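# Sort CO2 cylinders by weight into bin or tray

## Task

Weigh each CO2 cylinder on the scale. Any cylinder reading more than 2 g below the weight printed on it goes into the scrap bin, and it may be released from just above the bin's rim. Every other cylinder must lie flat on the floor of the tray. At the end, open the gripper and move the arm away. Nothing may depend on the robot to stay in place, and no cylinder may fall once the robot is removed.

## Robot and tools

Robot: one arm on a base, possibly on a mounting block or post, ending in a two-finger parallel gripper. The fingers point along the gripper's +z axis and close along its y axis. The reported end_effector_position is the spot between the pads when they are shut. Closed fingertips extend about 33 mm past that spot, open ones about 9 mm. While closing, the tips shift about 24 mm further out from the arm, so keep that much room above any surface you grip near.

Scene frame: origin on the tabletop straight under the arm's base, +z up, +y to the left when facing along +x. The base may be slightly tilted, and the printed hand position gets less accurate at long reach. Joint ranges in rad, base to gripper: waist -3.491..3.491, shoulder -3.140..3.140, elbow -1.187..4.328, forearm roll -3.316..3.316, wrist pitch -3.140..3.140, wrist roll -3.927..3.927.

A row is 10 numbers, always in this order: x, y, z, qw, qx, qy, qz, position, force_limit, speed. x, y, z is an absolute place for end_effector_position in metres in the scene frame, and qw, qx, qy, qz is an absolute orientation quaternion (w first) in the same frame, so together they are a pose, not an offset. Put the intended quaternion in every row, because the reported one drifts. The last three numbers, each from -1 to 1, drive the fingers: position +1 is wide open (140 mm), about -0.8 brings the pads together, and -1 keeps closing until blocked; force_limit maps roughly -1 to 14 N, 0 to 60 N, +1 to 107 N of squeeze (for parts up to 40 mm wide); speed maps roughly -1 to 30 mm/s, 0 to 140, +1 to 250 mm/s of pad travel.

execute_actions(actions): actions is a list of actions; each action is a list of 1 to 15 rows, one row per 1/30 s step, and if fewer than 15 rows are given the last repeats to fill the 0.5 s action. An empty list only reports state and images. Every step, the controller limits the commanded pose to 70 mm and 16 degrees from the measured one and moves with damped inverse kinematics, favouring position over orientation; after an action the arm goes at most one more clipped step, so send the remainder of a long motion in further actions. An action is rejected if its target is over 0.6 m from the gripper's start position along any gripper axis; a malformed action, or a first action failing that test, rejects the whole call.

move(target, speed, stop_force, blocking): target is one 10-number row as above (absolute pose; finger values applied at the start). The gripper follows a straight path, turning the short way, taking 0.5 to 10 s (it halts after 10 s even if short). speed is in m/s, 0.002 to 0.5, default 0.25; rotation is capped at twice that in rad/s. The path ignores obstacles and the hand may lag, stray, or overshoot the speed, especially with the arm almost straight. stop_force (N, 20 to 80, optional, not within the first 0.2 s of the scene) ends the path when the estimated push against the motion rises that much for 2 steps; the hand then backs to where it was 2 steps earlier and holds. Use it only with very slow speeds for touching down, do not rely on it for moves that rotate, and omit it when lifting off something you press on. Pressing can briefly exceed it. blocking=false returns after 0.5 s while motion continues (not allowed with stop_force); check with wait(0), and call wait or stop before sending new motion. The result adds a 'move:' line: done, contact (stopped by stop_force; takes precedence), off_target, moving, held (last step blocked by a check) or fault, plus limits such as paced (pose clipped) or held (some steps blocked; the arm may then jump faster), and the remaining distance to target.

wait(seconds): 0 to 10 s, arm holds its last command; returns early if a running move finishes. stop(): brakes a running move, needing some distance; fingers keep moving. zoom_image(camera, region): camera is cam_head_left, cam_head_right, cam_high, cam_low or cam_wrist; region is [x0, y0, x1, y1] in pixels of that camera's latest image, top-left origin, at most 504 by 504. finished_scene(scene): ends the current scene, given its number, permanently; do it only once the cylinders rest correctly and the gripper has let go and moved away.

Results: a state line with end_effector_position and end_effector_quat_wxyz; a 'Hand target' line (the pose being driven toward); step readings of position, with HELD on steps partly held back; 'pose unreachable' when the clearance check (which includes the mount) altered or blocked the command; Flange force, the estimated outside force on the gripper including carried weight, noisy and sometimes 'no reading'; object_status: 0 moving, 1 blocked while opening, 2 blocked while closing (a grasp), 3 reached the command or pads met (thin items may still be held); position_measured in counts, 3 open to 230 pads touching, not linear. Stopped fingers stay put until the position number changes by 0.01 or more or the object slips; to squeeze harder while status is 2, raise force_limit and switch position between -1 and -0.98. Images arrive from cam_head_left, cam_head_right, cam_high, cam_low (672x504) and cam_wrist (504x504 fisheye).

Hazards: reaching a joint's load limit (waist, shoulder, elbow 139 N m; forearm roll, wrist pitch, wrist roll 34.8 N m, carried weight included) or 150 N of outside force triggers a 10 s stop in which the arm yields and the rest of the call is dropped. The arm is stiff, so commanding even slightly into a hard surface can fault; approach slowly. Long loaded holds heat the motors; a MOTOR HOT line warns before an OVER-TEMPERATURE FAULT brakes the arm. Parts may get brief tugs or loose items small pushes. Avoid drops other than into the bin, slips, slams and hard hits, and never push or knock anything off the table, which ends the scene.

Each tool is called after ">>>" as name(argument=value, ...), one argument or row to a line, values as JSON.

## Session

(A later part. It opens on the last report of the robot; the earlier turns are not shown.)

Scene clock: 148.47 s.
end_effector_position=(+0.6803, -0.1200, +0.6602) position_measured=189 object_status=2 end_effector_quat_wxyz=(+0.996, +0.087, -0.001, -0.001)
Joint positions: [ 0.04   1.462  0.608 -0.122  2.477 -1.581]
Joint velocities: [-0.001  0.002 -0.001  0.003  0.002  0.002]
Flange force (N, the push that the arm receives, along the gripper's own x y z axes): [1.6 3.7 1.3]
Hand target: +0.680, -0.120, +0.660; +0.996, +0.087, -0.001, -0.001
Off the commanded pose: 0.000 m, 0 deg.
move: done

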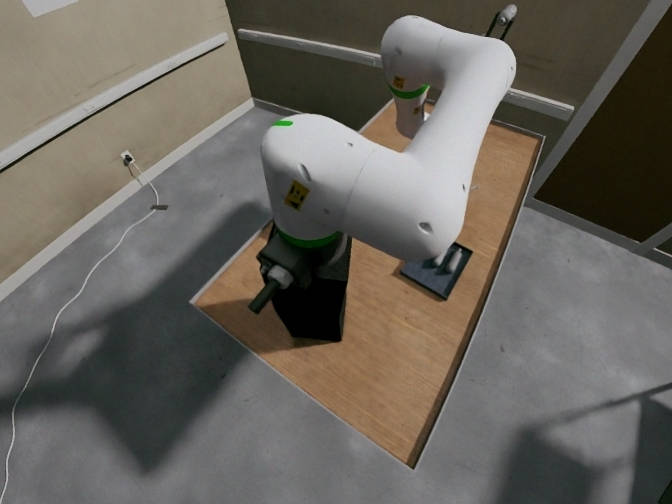

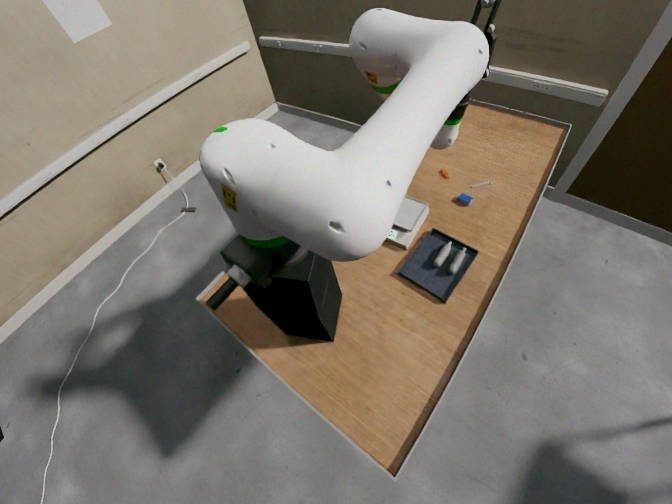

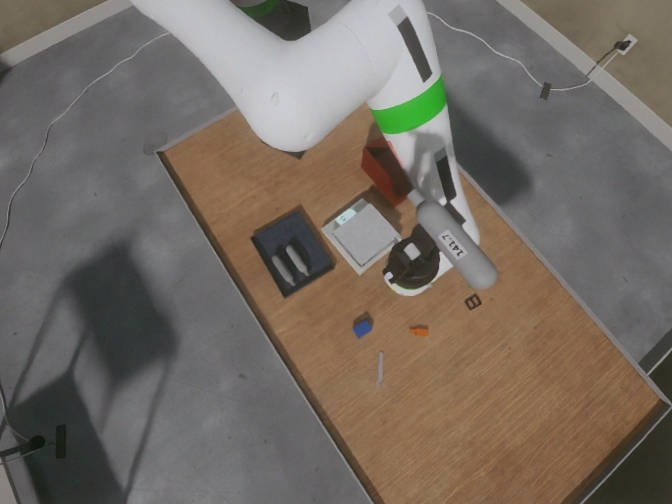

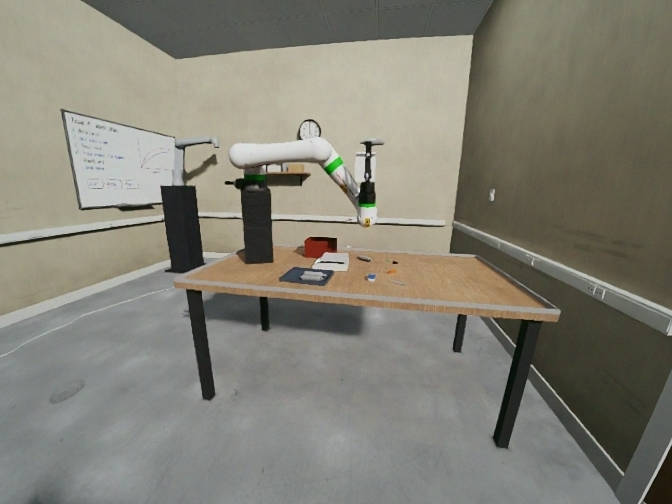

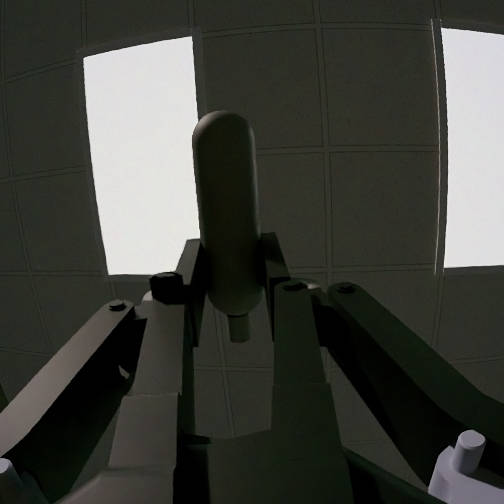

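>>> move(
  target=[0.6,-0.1,0.45,0.5,0.866,0,0,-1,0,0],
  speed=0.5,
)

>>> move(
  target=[0.49,-0.012,0.15,0,1,0,0,-1,0,0],
  speed=0.5,
)

>>> execute_actions(
  actions=[
    [[0.49,-0.012,0.117,0,1,0,0,-1,0,0]],
    [[0.49,-0.012,0.107,0,1,0,0,-1,0,0]],
    [[0.49,-0.012,0.107,0,1,0,0,-0.15,0,0]],
    [[0.50,-0.012,0.15,0,1,0,0,0.6,0,0]],
  ],
)

>>> wait(
  seconds=2,
)

Scene clock: 155.57 s.
end_effector_position=(+0.5989, -0.0995, +0.4499) position_measured=189 object_status=2 end_effector_quat_wxyz=(+0.500, +0.866, +0.003, +0.001)
Joint positions: [ 0.224  0.788  0.337 -2.058  1.585 -2.131]
Joint velocities: [-0.001 -0.    -0.001 -0.001 -0.002  0.   ]
Flange force (N, the push that the arm receives, along the gripper's own x y z axes): [-4.0 0.8 0.4]
Hand target: +0.599, -0.100, +0.450; +0.500, +0.866, +0.002, +0.001
Off the commanded pose: 0.001 m, 0 deg.
move: done

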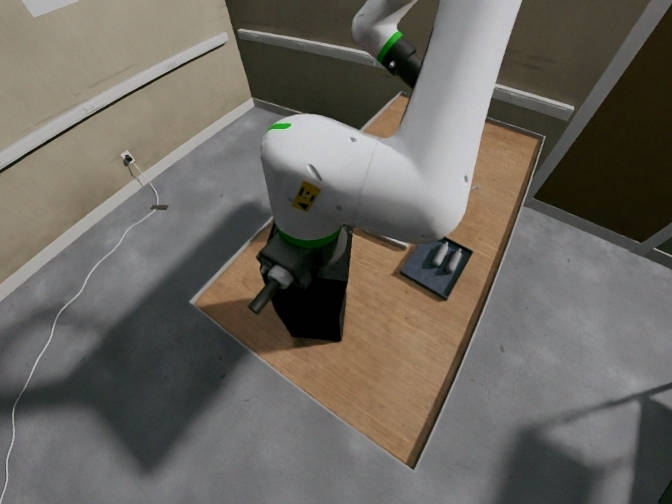

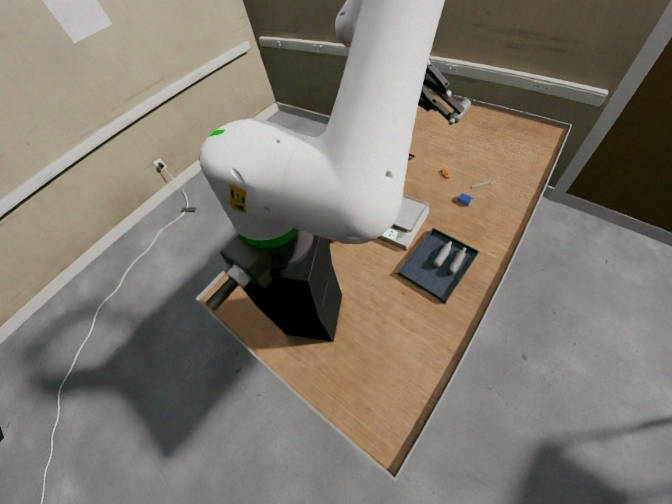

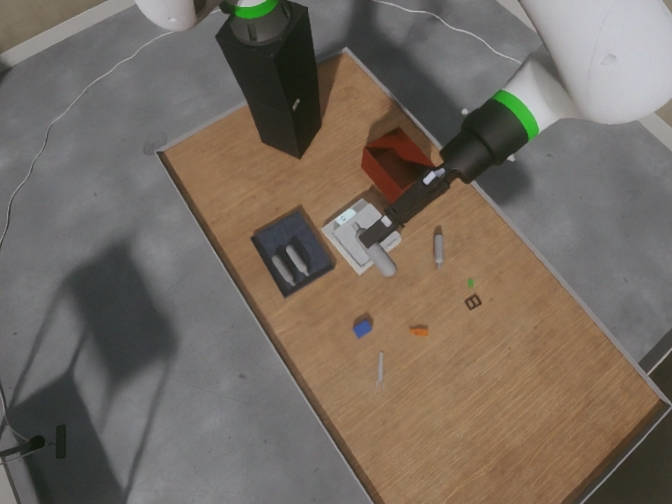

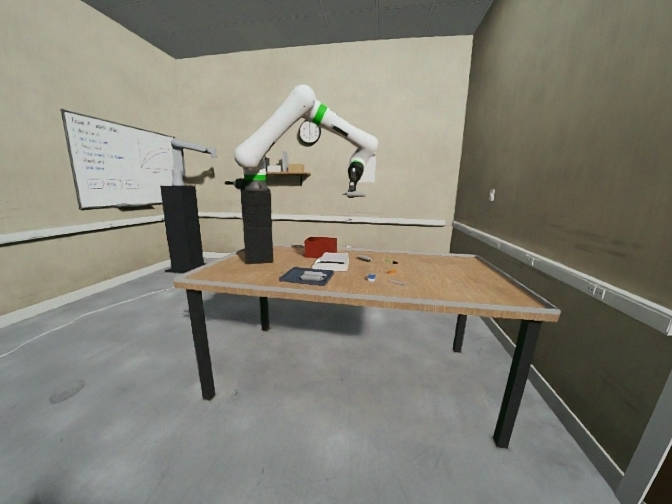

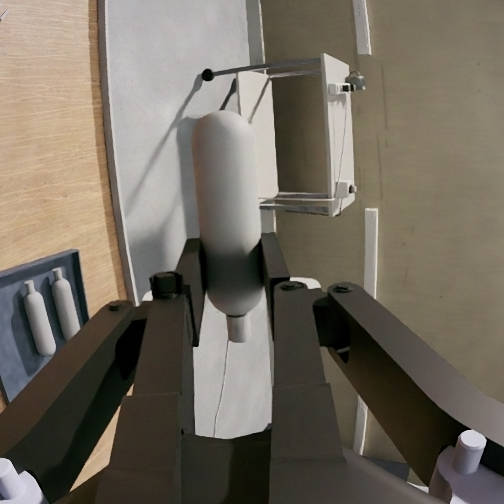

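Scene clock: 157.37 s.
end_effector_position=(+0.4896, -0.0118, +0.1508) position_measured=189 object_status=2 end_effector_quat_wxyz=(-0.000, +1.000, -0.000, +0.002)
Joint positions: [-0.324  0.795 -0.299 -2.948  0.407 -1.468]
Joint velocities: [-0.002  0.    -0.002 -0.006 -0.001  0.007]
Flange force (N, the push that the arm receives, along the gripper's own x y z axes): [-6.1 -2.8 -3.9]
Hand target: +0.490, -0.012, +0.151; -0.000, +1.000, -0.000, +0.002
Off the commanded pose: 0.001 m, 0 deg.
move: done

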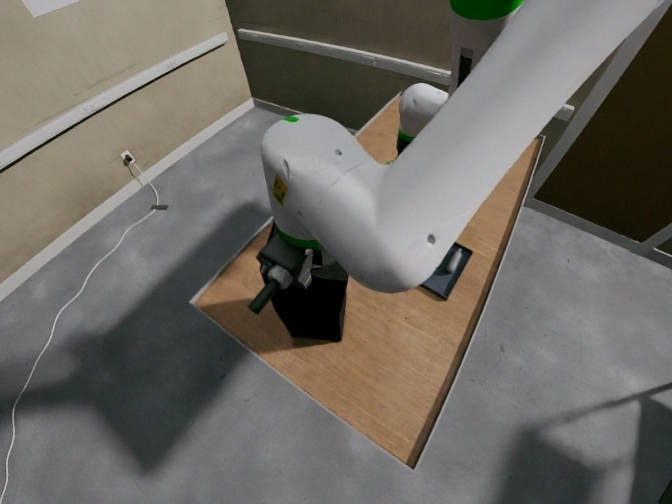

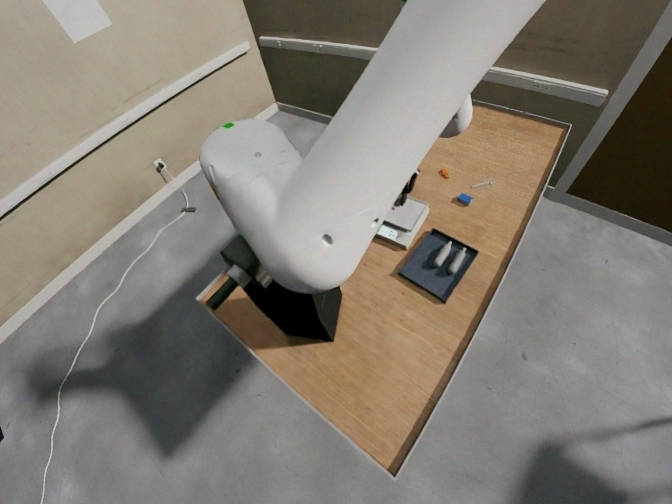

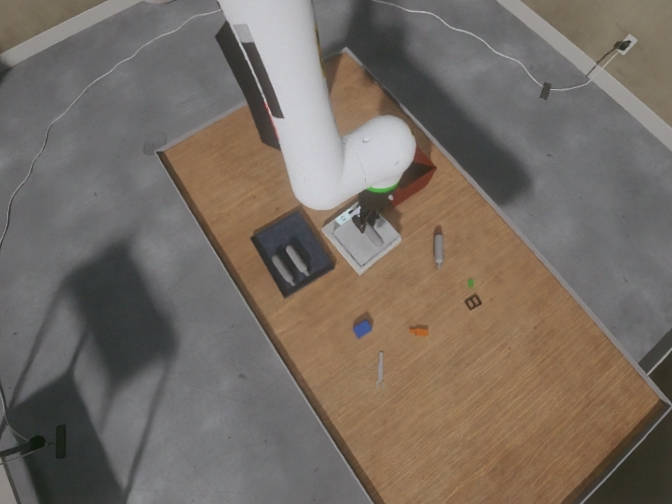

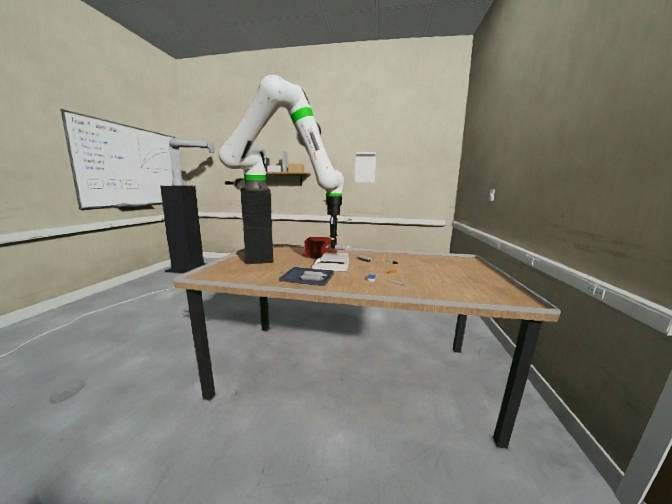

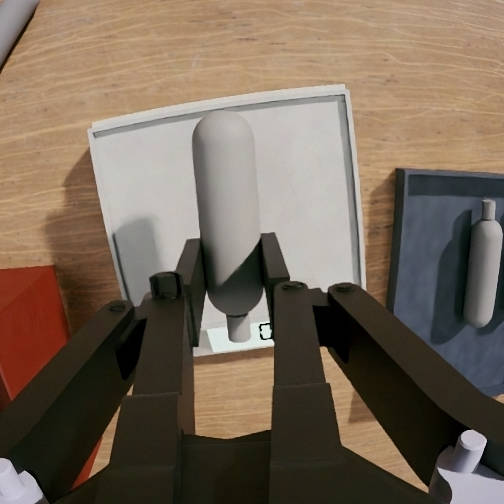

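Scene clock: 159.37 s.
end_effector_position=(+0.5001, -0.0120, +0.1499) position_measured=53 object_status=0 end_effector_quat_wxyz=(-0.000, +1.000, +0.000, -0.000)
Joint positions: [-0.318  0.809 -0.265 -2.954  0.43  -1.467]
Joint velocities: [ 0.    -0.003 -0.    -0.001 -0.    -0.001]
Flange force (N, the push that the arm receives, along the gripper's own x y z axes): [-3.1 -1.1 -5.1]
Flange force at the end of the 1st action (N, along the gripper's axes at the end of the call): [-0.6 -3.0 -4.0]
Flange force at the end of the 2nd action (N, along the gripper's axes at the end of the call): [-3.6 -3.0 -3.7]
Flange force at the end of the 3rd action (N, along the gripper's axes at the end of the call): [-2.2 -2.4 -5.8]
Hand target: +0.500, -0.012, +0.150; -0.000, +1.000, +0.000, +0.000
Off the commanded pose: 0.000 m, 0 deg.
Step readings (end_effector_position; steps 1 to 15: 1st action; 16 to 30: 2nd action; 31 to 45: 3rd action; 46 to 60: 4th action):
0: (+0.4896, -0.0118, +0.1508)
1: (+0.4895, -0.0117, +0.1507)
2: (+0.4894, -0.0117, +0.1490)
4: (+0.4888, -0.0119, +0.1384)
8: (+0.4892, -0.0118, +0.1184)
15: (+0.4900, -0.0120, +0.1170)
16: (+0.4899, -0.0120, +0.1169)
17: (+0.4901, -0.0119, +0.1152)
19: (+0.4897, -0.0117, +0.1092)
23: (+0.4900, -0.0120, +0.1071)
30: (+0.4900, -0.0120, +0.1070)
31: (+0.4900, -0.0120, +0.1070)
32: (+0.4900, -0.0120, +0.1070)
34: (+0.4900, -0.0120, +0.1070)
38: (+0.4900, -0.0120, +0.1070)
45: (+0.4900, -0.0120, +0.1070)
46: (+0.4901, -0.0121, +0.1071)
47: (+0.4906, -0.0123, +0.1089)
49: (+0.4938, -0.0121, +0.1207)
53: (+0.5001, -0.0118, +0.1471)
60: end_effector_position above

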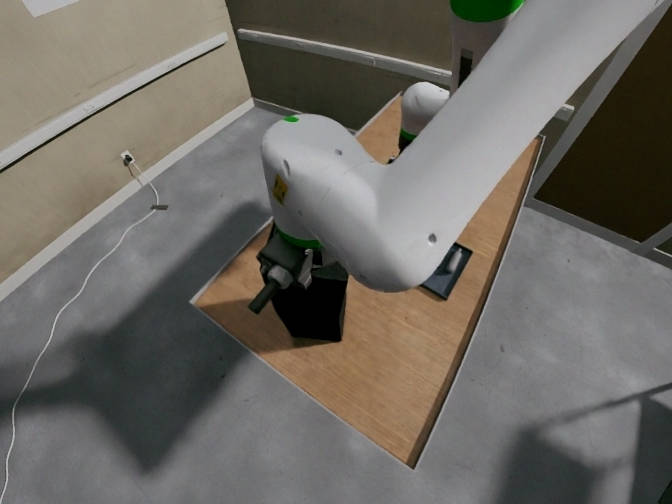

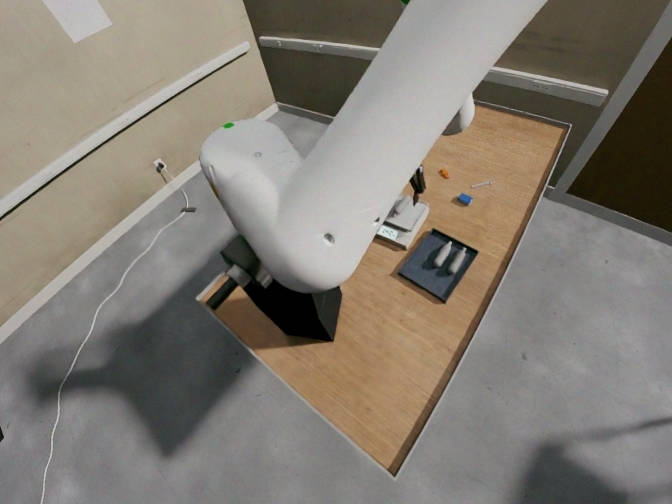

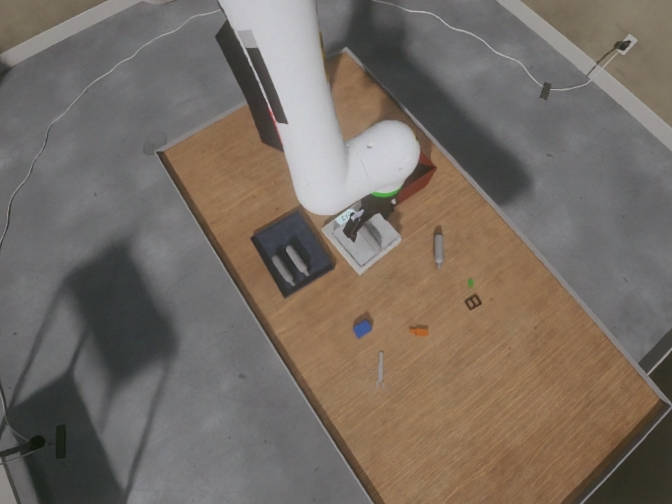

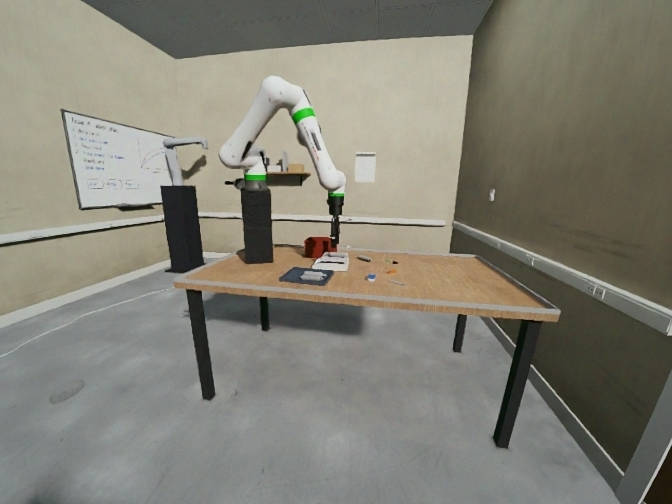

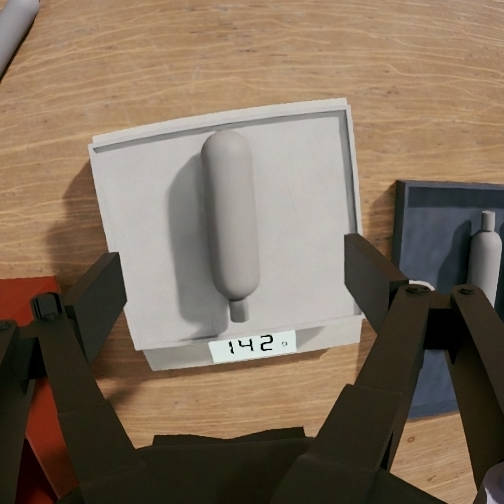

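Scene clock: 161.37 s.
end_effector_position=(+0.5001, -0.0120, +0.1500) position_measured=53 object_status=3 end_effector_quat_wxyz=(-0.000, +1.000, +0.000, +0.000)
Joint positions: [-0.318  0.809 -0.265 -2.955  0.431 -1.467]
Joint velocities: [0.    0.001 0.    0.    0.    0.   ]
Flange force (N, the push that the arm receives, along the gripper's own x y z axes): [-2.8 -4.0 -3.8]
Hand target: +0.500, -0.012, +0.150; -0.000, +1.000, +0.000, +0.000
Off the commanded pose: 0.000 m, 0 deg.
wait: 2.00 s; at rest by 0.17 s

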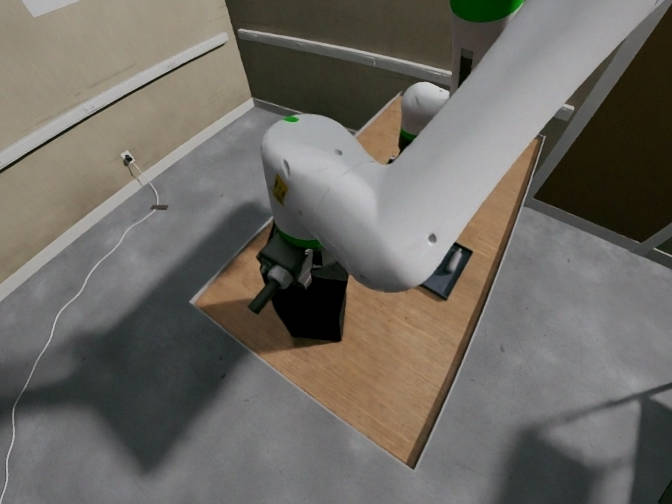

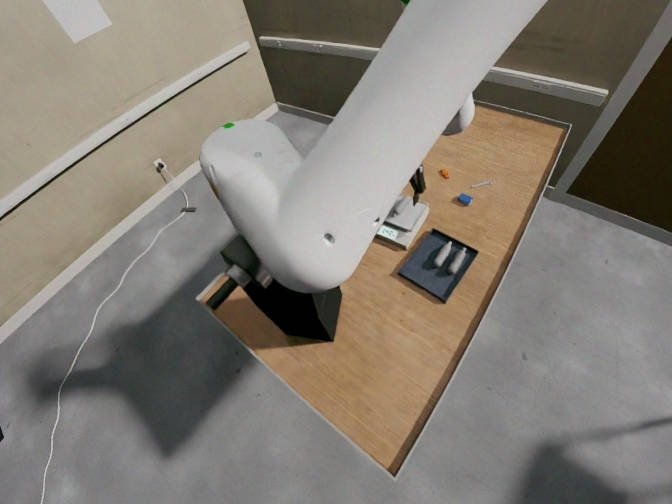

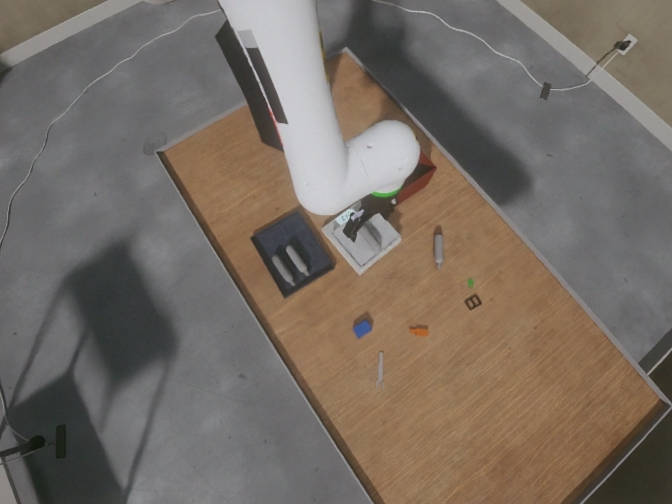

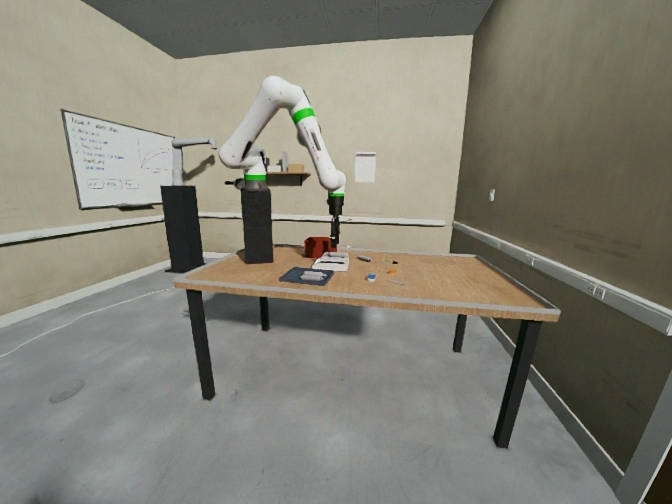

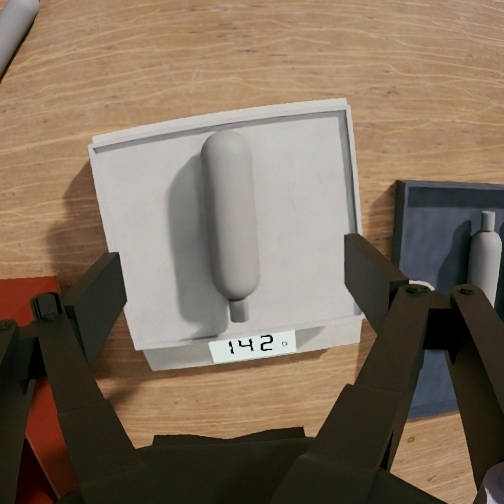

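>>> execute_actions(
  actions=[
    [[0.51,-0.013,0.13,0,1,0,0,-0.15,-0.3,0]],
    [[0.51,-0.013,0.107,0,1,0,0,-0.15,-0.3,0]],
    [[0.51,-0.013,0.107,0,1,0,0,-1,-0.3,0]],
    [[0.51,-0.013,0.15,0,1,0,0,-1,-0.3,0]],
    [[0.47,-0.11,0.15,0,1,0,0,-1,-0.3,0]],
    [[0.43,-0.187,0.13,0,1,0,0,-1,-0.3,0]],
    [[0.43,-0.187,0.07,0,1,0,0,-1,-0.3,0]],
    [[0.43,-0.187,0.051,0,1,0,0,-1,-0.3,0]],
    [[0.43,-0.187,0.051,0,1,0,0,-0.37,-0.3,0]],
    [[0.43,-0.187,0.11,0,1,0,0,-0.37,-0.3,0]],
    [[0.43,-0.187,0.16,0,1,0,0,-0.37,-0.3,0]],
  ],
)

>>> move(
  target=[0.651,0.191,0.12,0,0.943,-0.334,0,0,-0.3,0],
  speed=0.4,
)

Scene clock: 174.77 s.
end_effector_position=(+0.4301, -0.1870, +0.1599) position_measured=176 object_status=3 end_effector_quat_wxyz=(-0.000, +1.000, +0.000, -0.000)
Joint positions: [-0.727  0.715 -0.4   -3.021  0.36  -1.   ]
Joint velocities: [-0.001 -0.002 -0.001  0.     0.001  0.002]
Flange force (N, the push that the arm receives, along the gripper's own x y z axes): [-1.0 -2.1 -2.9]
Flange force at the end of the 7th action (N, along the gripper's axes at the end of the call): [1.1 -2.9 0.1]
Flange force at the end of the 8th action (N, along the gripper's axes at the end of the call): [-2.0 -3.1 -7.5]
Flange force at the end of the 9th action (N, along the gripper's axes at the end of the call): [-1.4 -1.1 -5.7]
Flange force at the end of the 10th action (N, along the gripper's axes at the end of the call): [-1.9 -4.5 -6.3]
Hand target: +0.430, -0.187, +0.160; -0.000, +1.000, +0.000, +0.000
Off the commanded pose: 0.000 m, 0 deg.
Step readings (end_effector_position; steps 1 to 15: 1st action; 16 to 30: 2nd action; 31 to 45: 3rd action; 46 to 60: 4th action; 61 to 75: 5th action; 76 to 90: 6th action; 91 to 105: 7th action; 106 to 120: 8th action; 121 to 135: 9th action; 136 to 150: 10th action; 151 to 165: 11th action):
0: (+0.5001, -0.0120, +0.1500)
1: (+0.5001, -0.0120, +0.1498)
2: (+0.5006, -0.0120, +0.1485)
4: (+0.5049, -0.0124, +0.1399)
8: (+0.5097, -0.0131, +0.1303)
15: (+0.5100, -0.0130, +0.1300)
16: (+0.5099, -0.0130, +0.1298)
17: (+0.5098, -0.0128, +0.1281)
19: (+0.5096, -0.0128, +0.1179)
23: (+0.5098, -0.0129, +0.1074)
30: (+0.5100, -0.0130, +0.1070)
31: (+0.5100, -0.0130, +0.1070)
32: (+0.5100, -0.0130, +0.1070)
34: (+0.5100, -0.0130, +0.1070)
38: (+0.5100, -0.0130, +0.1070)
45: (+0.5100, -0.0130, +0.1070)
46: (+0.5101, -0.0131, +0.1071)
47: (+0.5100, -0.0132, +0.1088)
49: (+0.5104, -0.0131, +0.1199)
53: (+0.5105, -0.0128, +0.1463)
60: (+0.5101, -0.0129, +0.1499)
61: (+0.5100, -0.0131, +0.1500)
62: (+0.5090, -0.0150, +0.1500)
64: (+0.5038, -0.0279, +0.1497)
68: (+0.4826, -0.0743, +0.1491)
75: (+0.4702, -0.1094, +0.1500)
76: (+0.4701, -0.1099, +0.1500)
77: (+0.4687, -0.1119, +0.1493)
79: (+0.4612, -0.1234, +0.1457)
83: (+0.4383, -0.1647, +0.1358)
90: (+0.4302, -0.1868, +0.1301)
91: (+0.4302, -0.1869, +0.1299)
92: (+0.4302, -0.1871, +0.1283)
94: (+0.4296, -0.1874, +0.1181)
98: (+0.4276, -0.1855, +0.0831)
105: (+0.4300, -0.1870, +0.0702)
106: (+0.4299, -0.1870, +0.0700)
107: (+0.4300, -0.1870, +0.0683)
109: (+0.4299, -0.1869, +0.0592)
113: (+0.4299, -0.1870, +0.0513)
120: (+0.4300, -0.1870, +0.0510)
121: (+0.4300, -0.1870, +0.0510)
122: (+0.4300, -0.1870, +0.0510)
124: (+0.4300, -0.1870, +0.0510)
128: (+0.4300, -0.1870, +0.0510)
135: (+0.4300, -0.1870, +0.0510)
136: (+0.4300, -0.1870, +0.0511)
137: (+0.4300, -0.1870, +0.0527)
139: (+0.4305, -0.1872, +0.0631)
143: (+0.4308, -0.1868, +0.0972)
150: (+0.4300, -0.1870, +0.1098)
151: (+0.4301, -0.1870, +0.1101)
152: (+0.4301, -0.1869, +0.1117)
154: (+0.4307, -0.1867, +0.1220)
158: (+0.4307, -0.1868, +0.1521)
165: end_effector_position above

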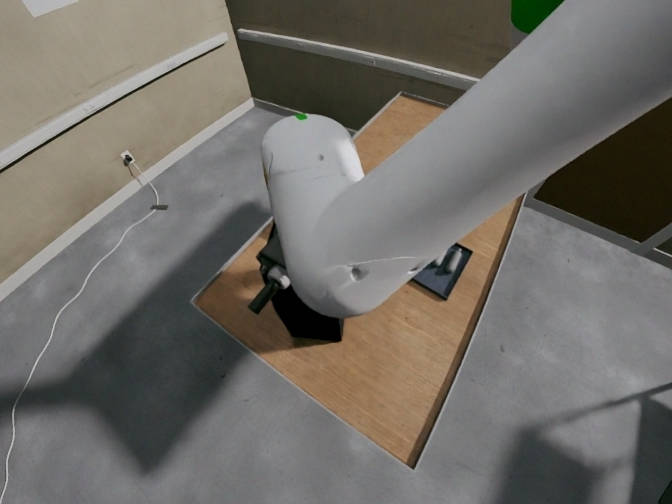

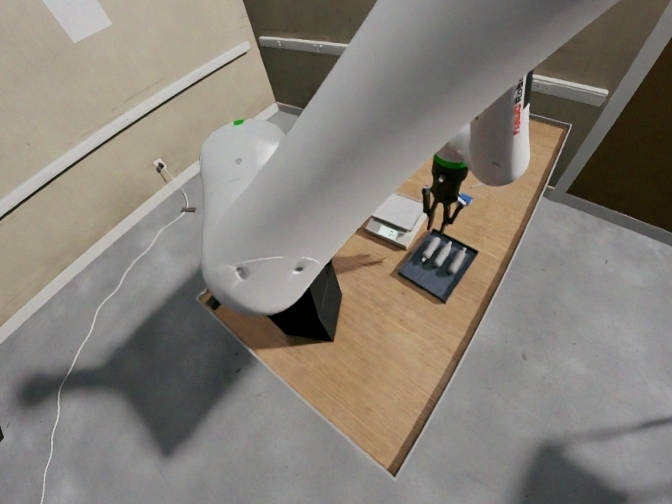

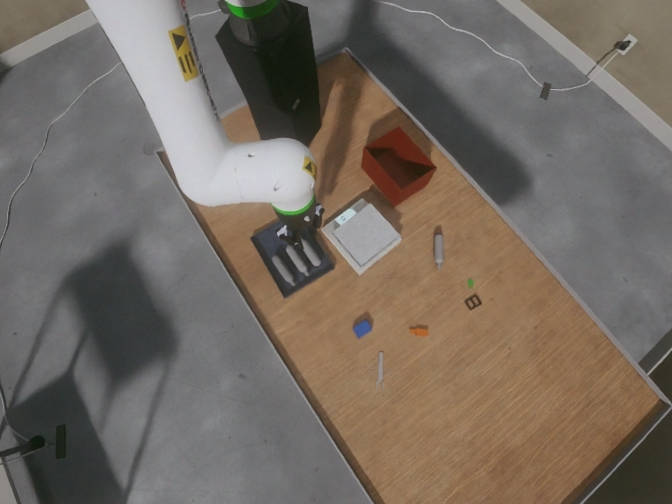

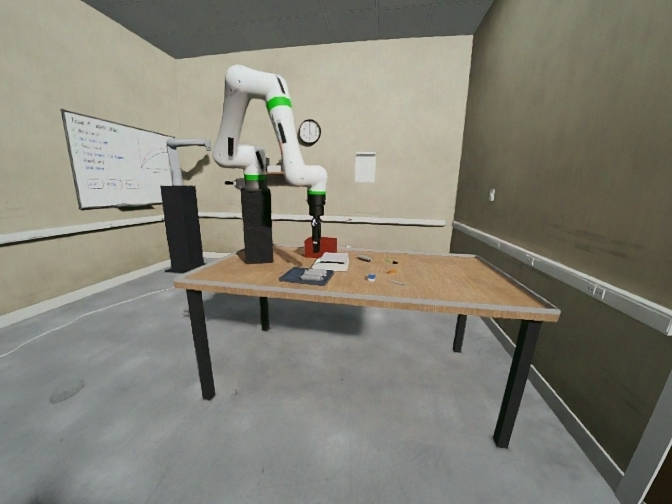

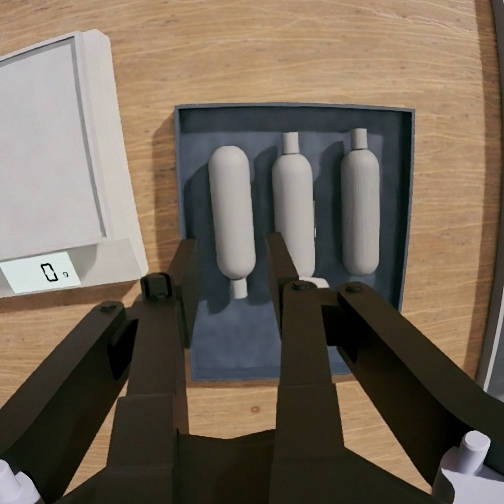

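Scene clock: 176.57 s.
end_effector_position=(+0.6501, +0.1906, +0.1195) position_measured=129 object_status=3 end_effector_quat_wxyz=(+0.001, +0.943, -0.334, -0.000)
Joint positions: [ 0.053  1.148  0.364 -2.996  0.754 -2.455]
Joint velocities: [ 0.001  0.002  0.003  0.002  0.003 -0.002]
Flange force (N, the push that the arm receives, along the gripper's own x y z axes): [-2.3 4.1 -3.7]
Hand target: +0.650, +0.191, +0.119; +0.001, +0.943, -0.334, -0.000
Off the commanded pose: 0.001 m, 0 deg.
move: done; limits=paced

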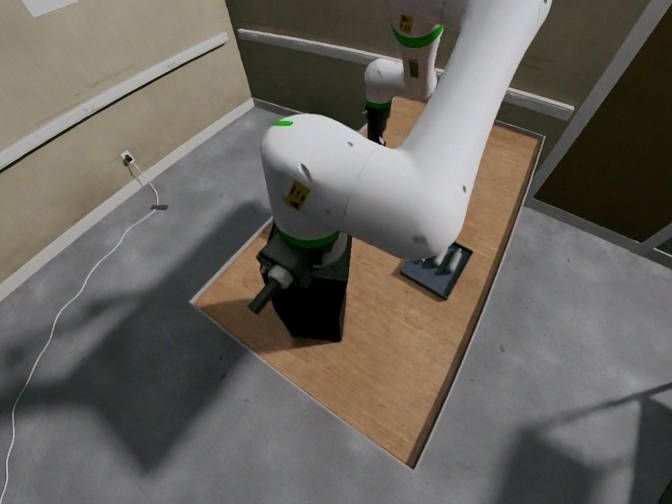

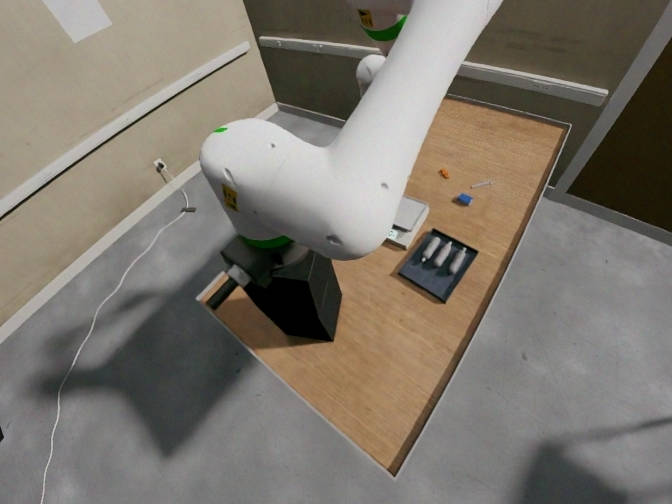

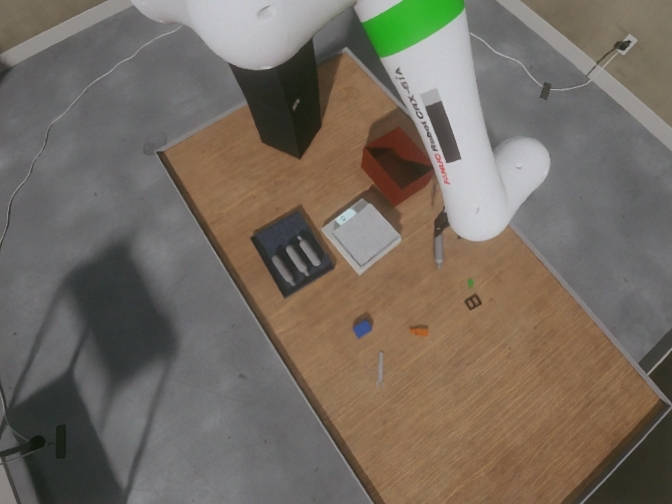

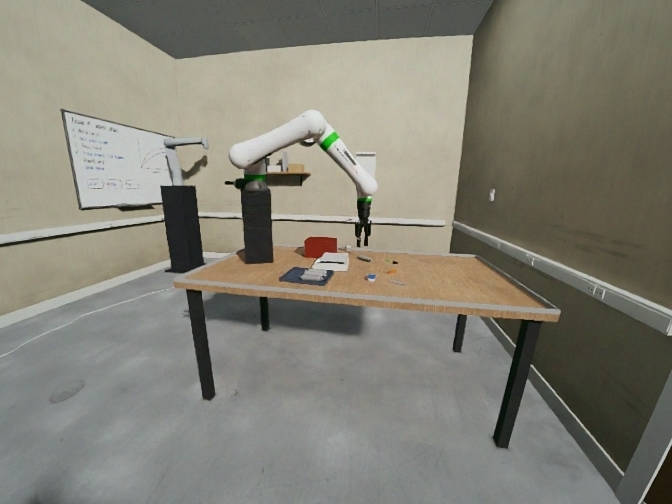

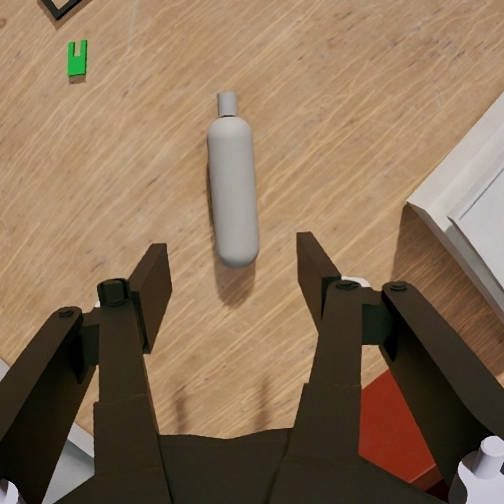

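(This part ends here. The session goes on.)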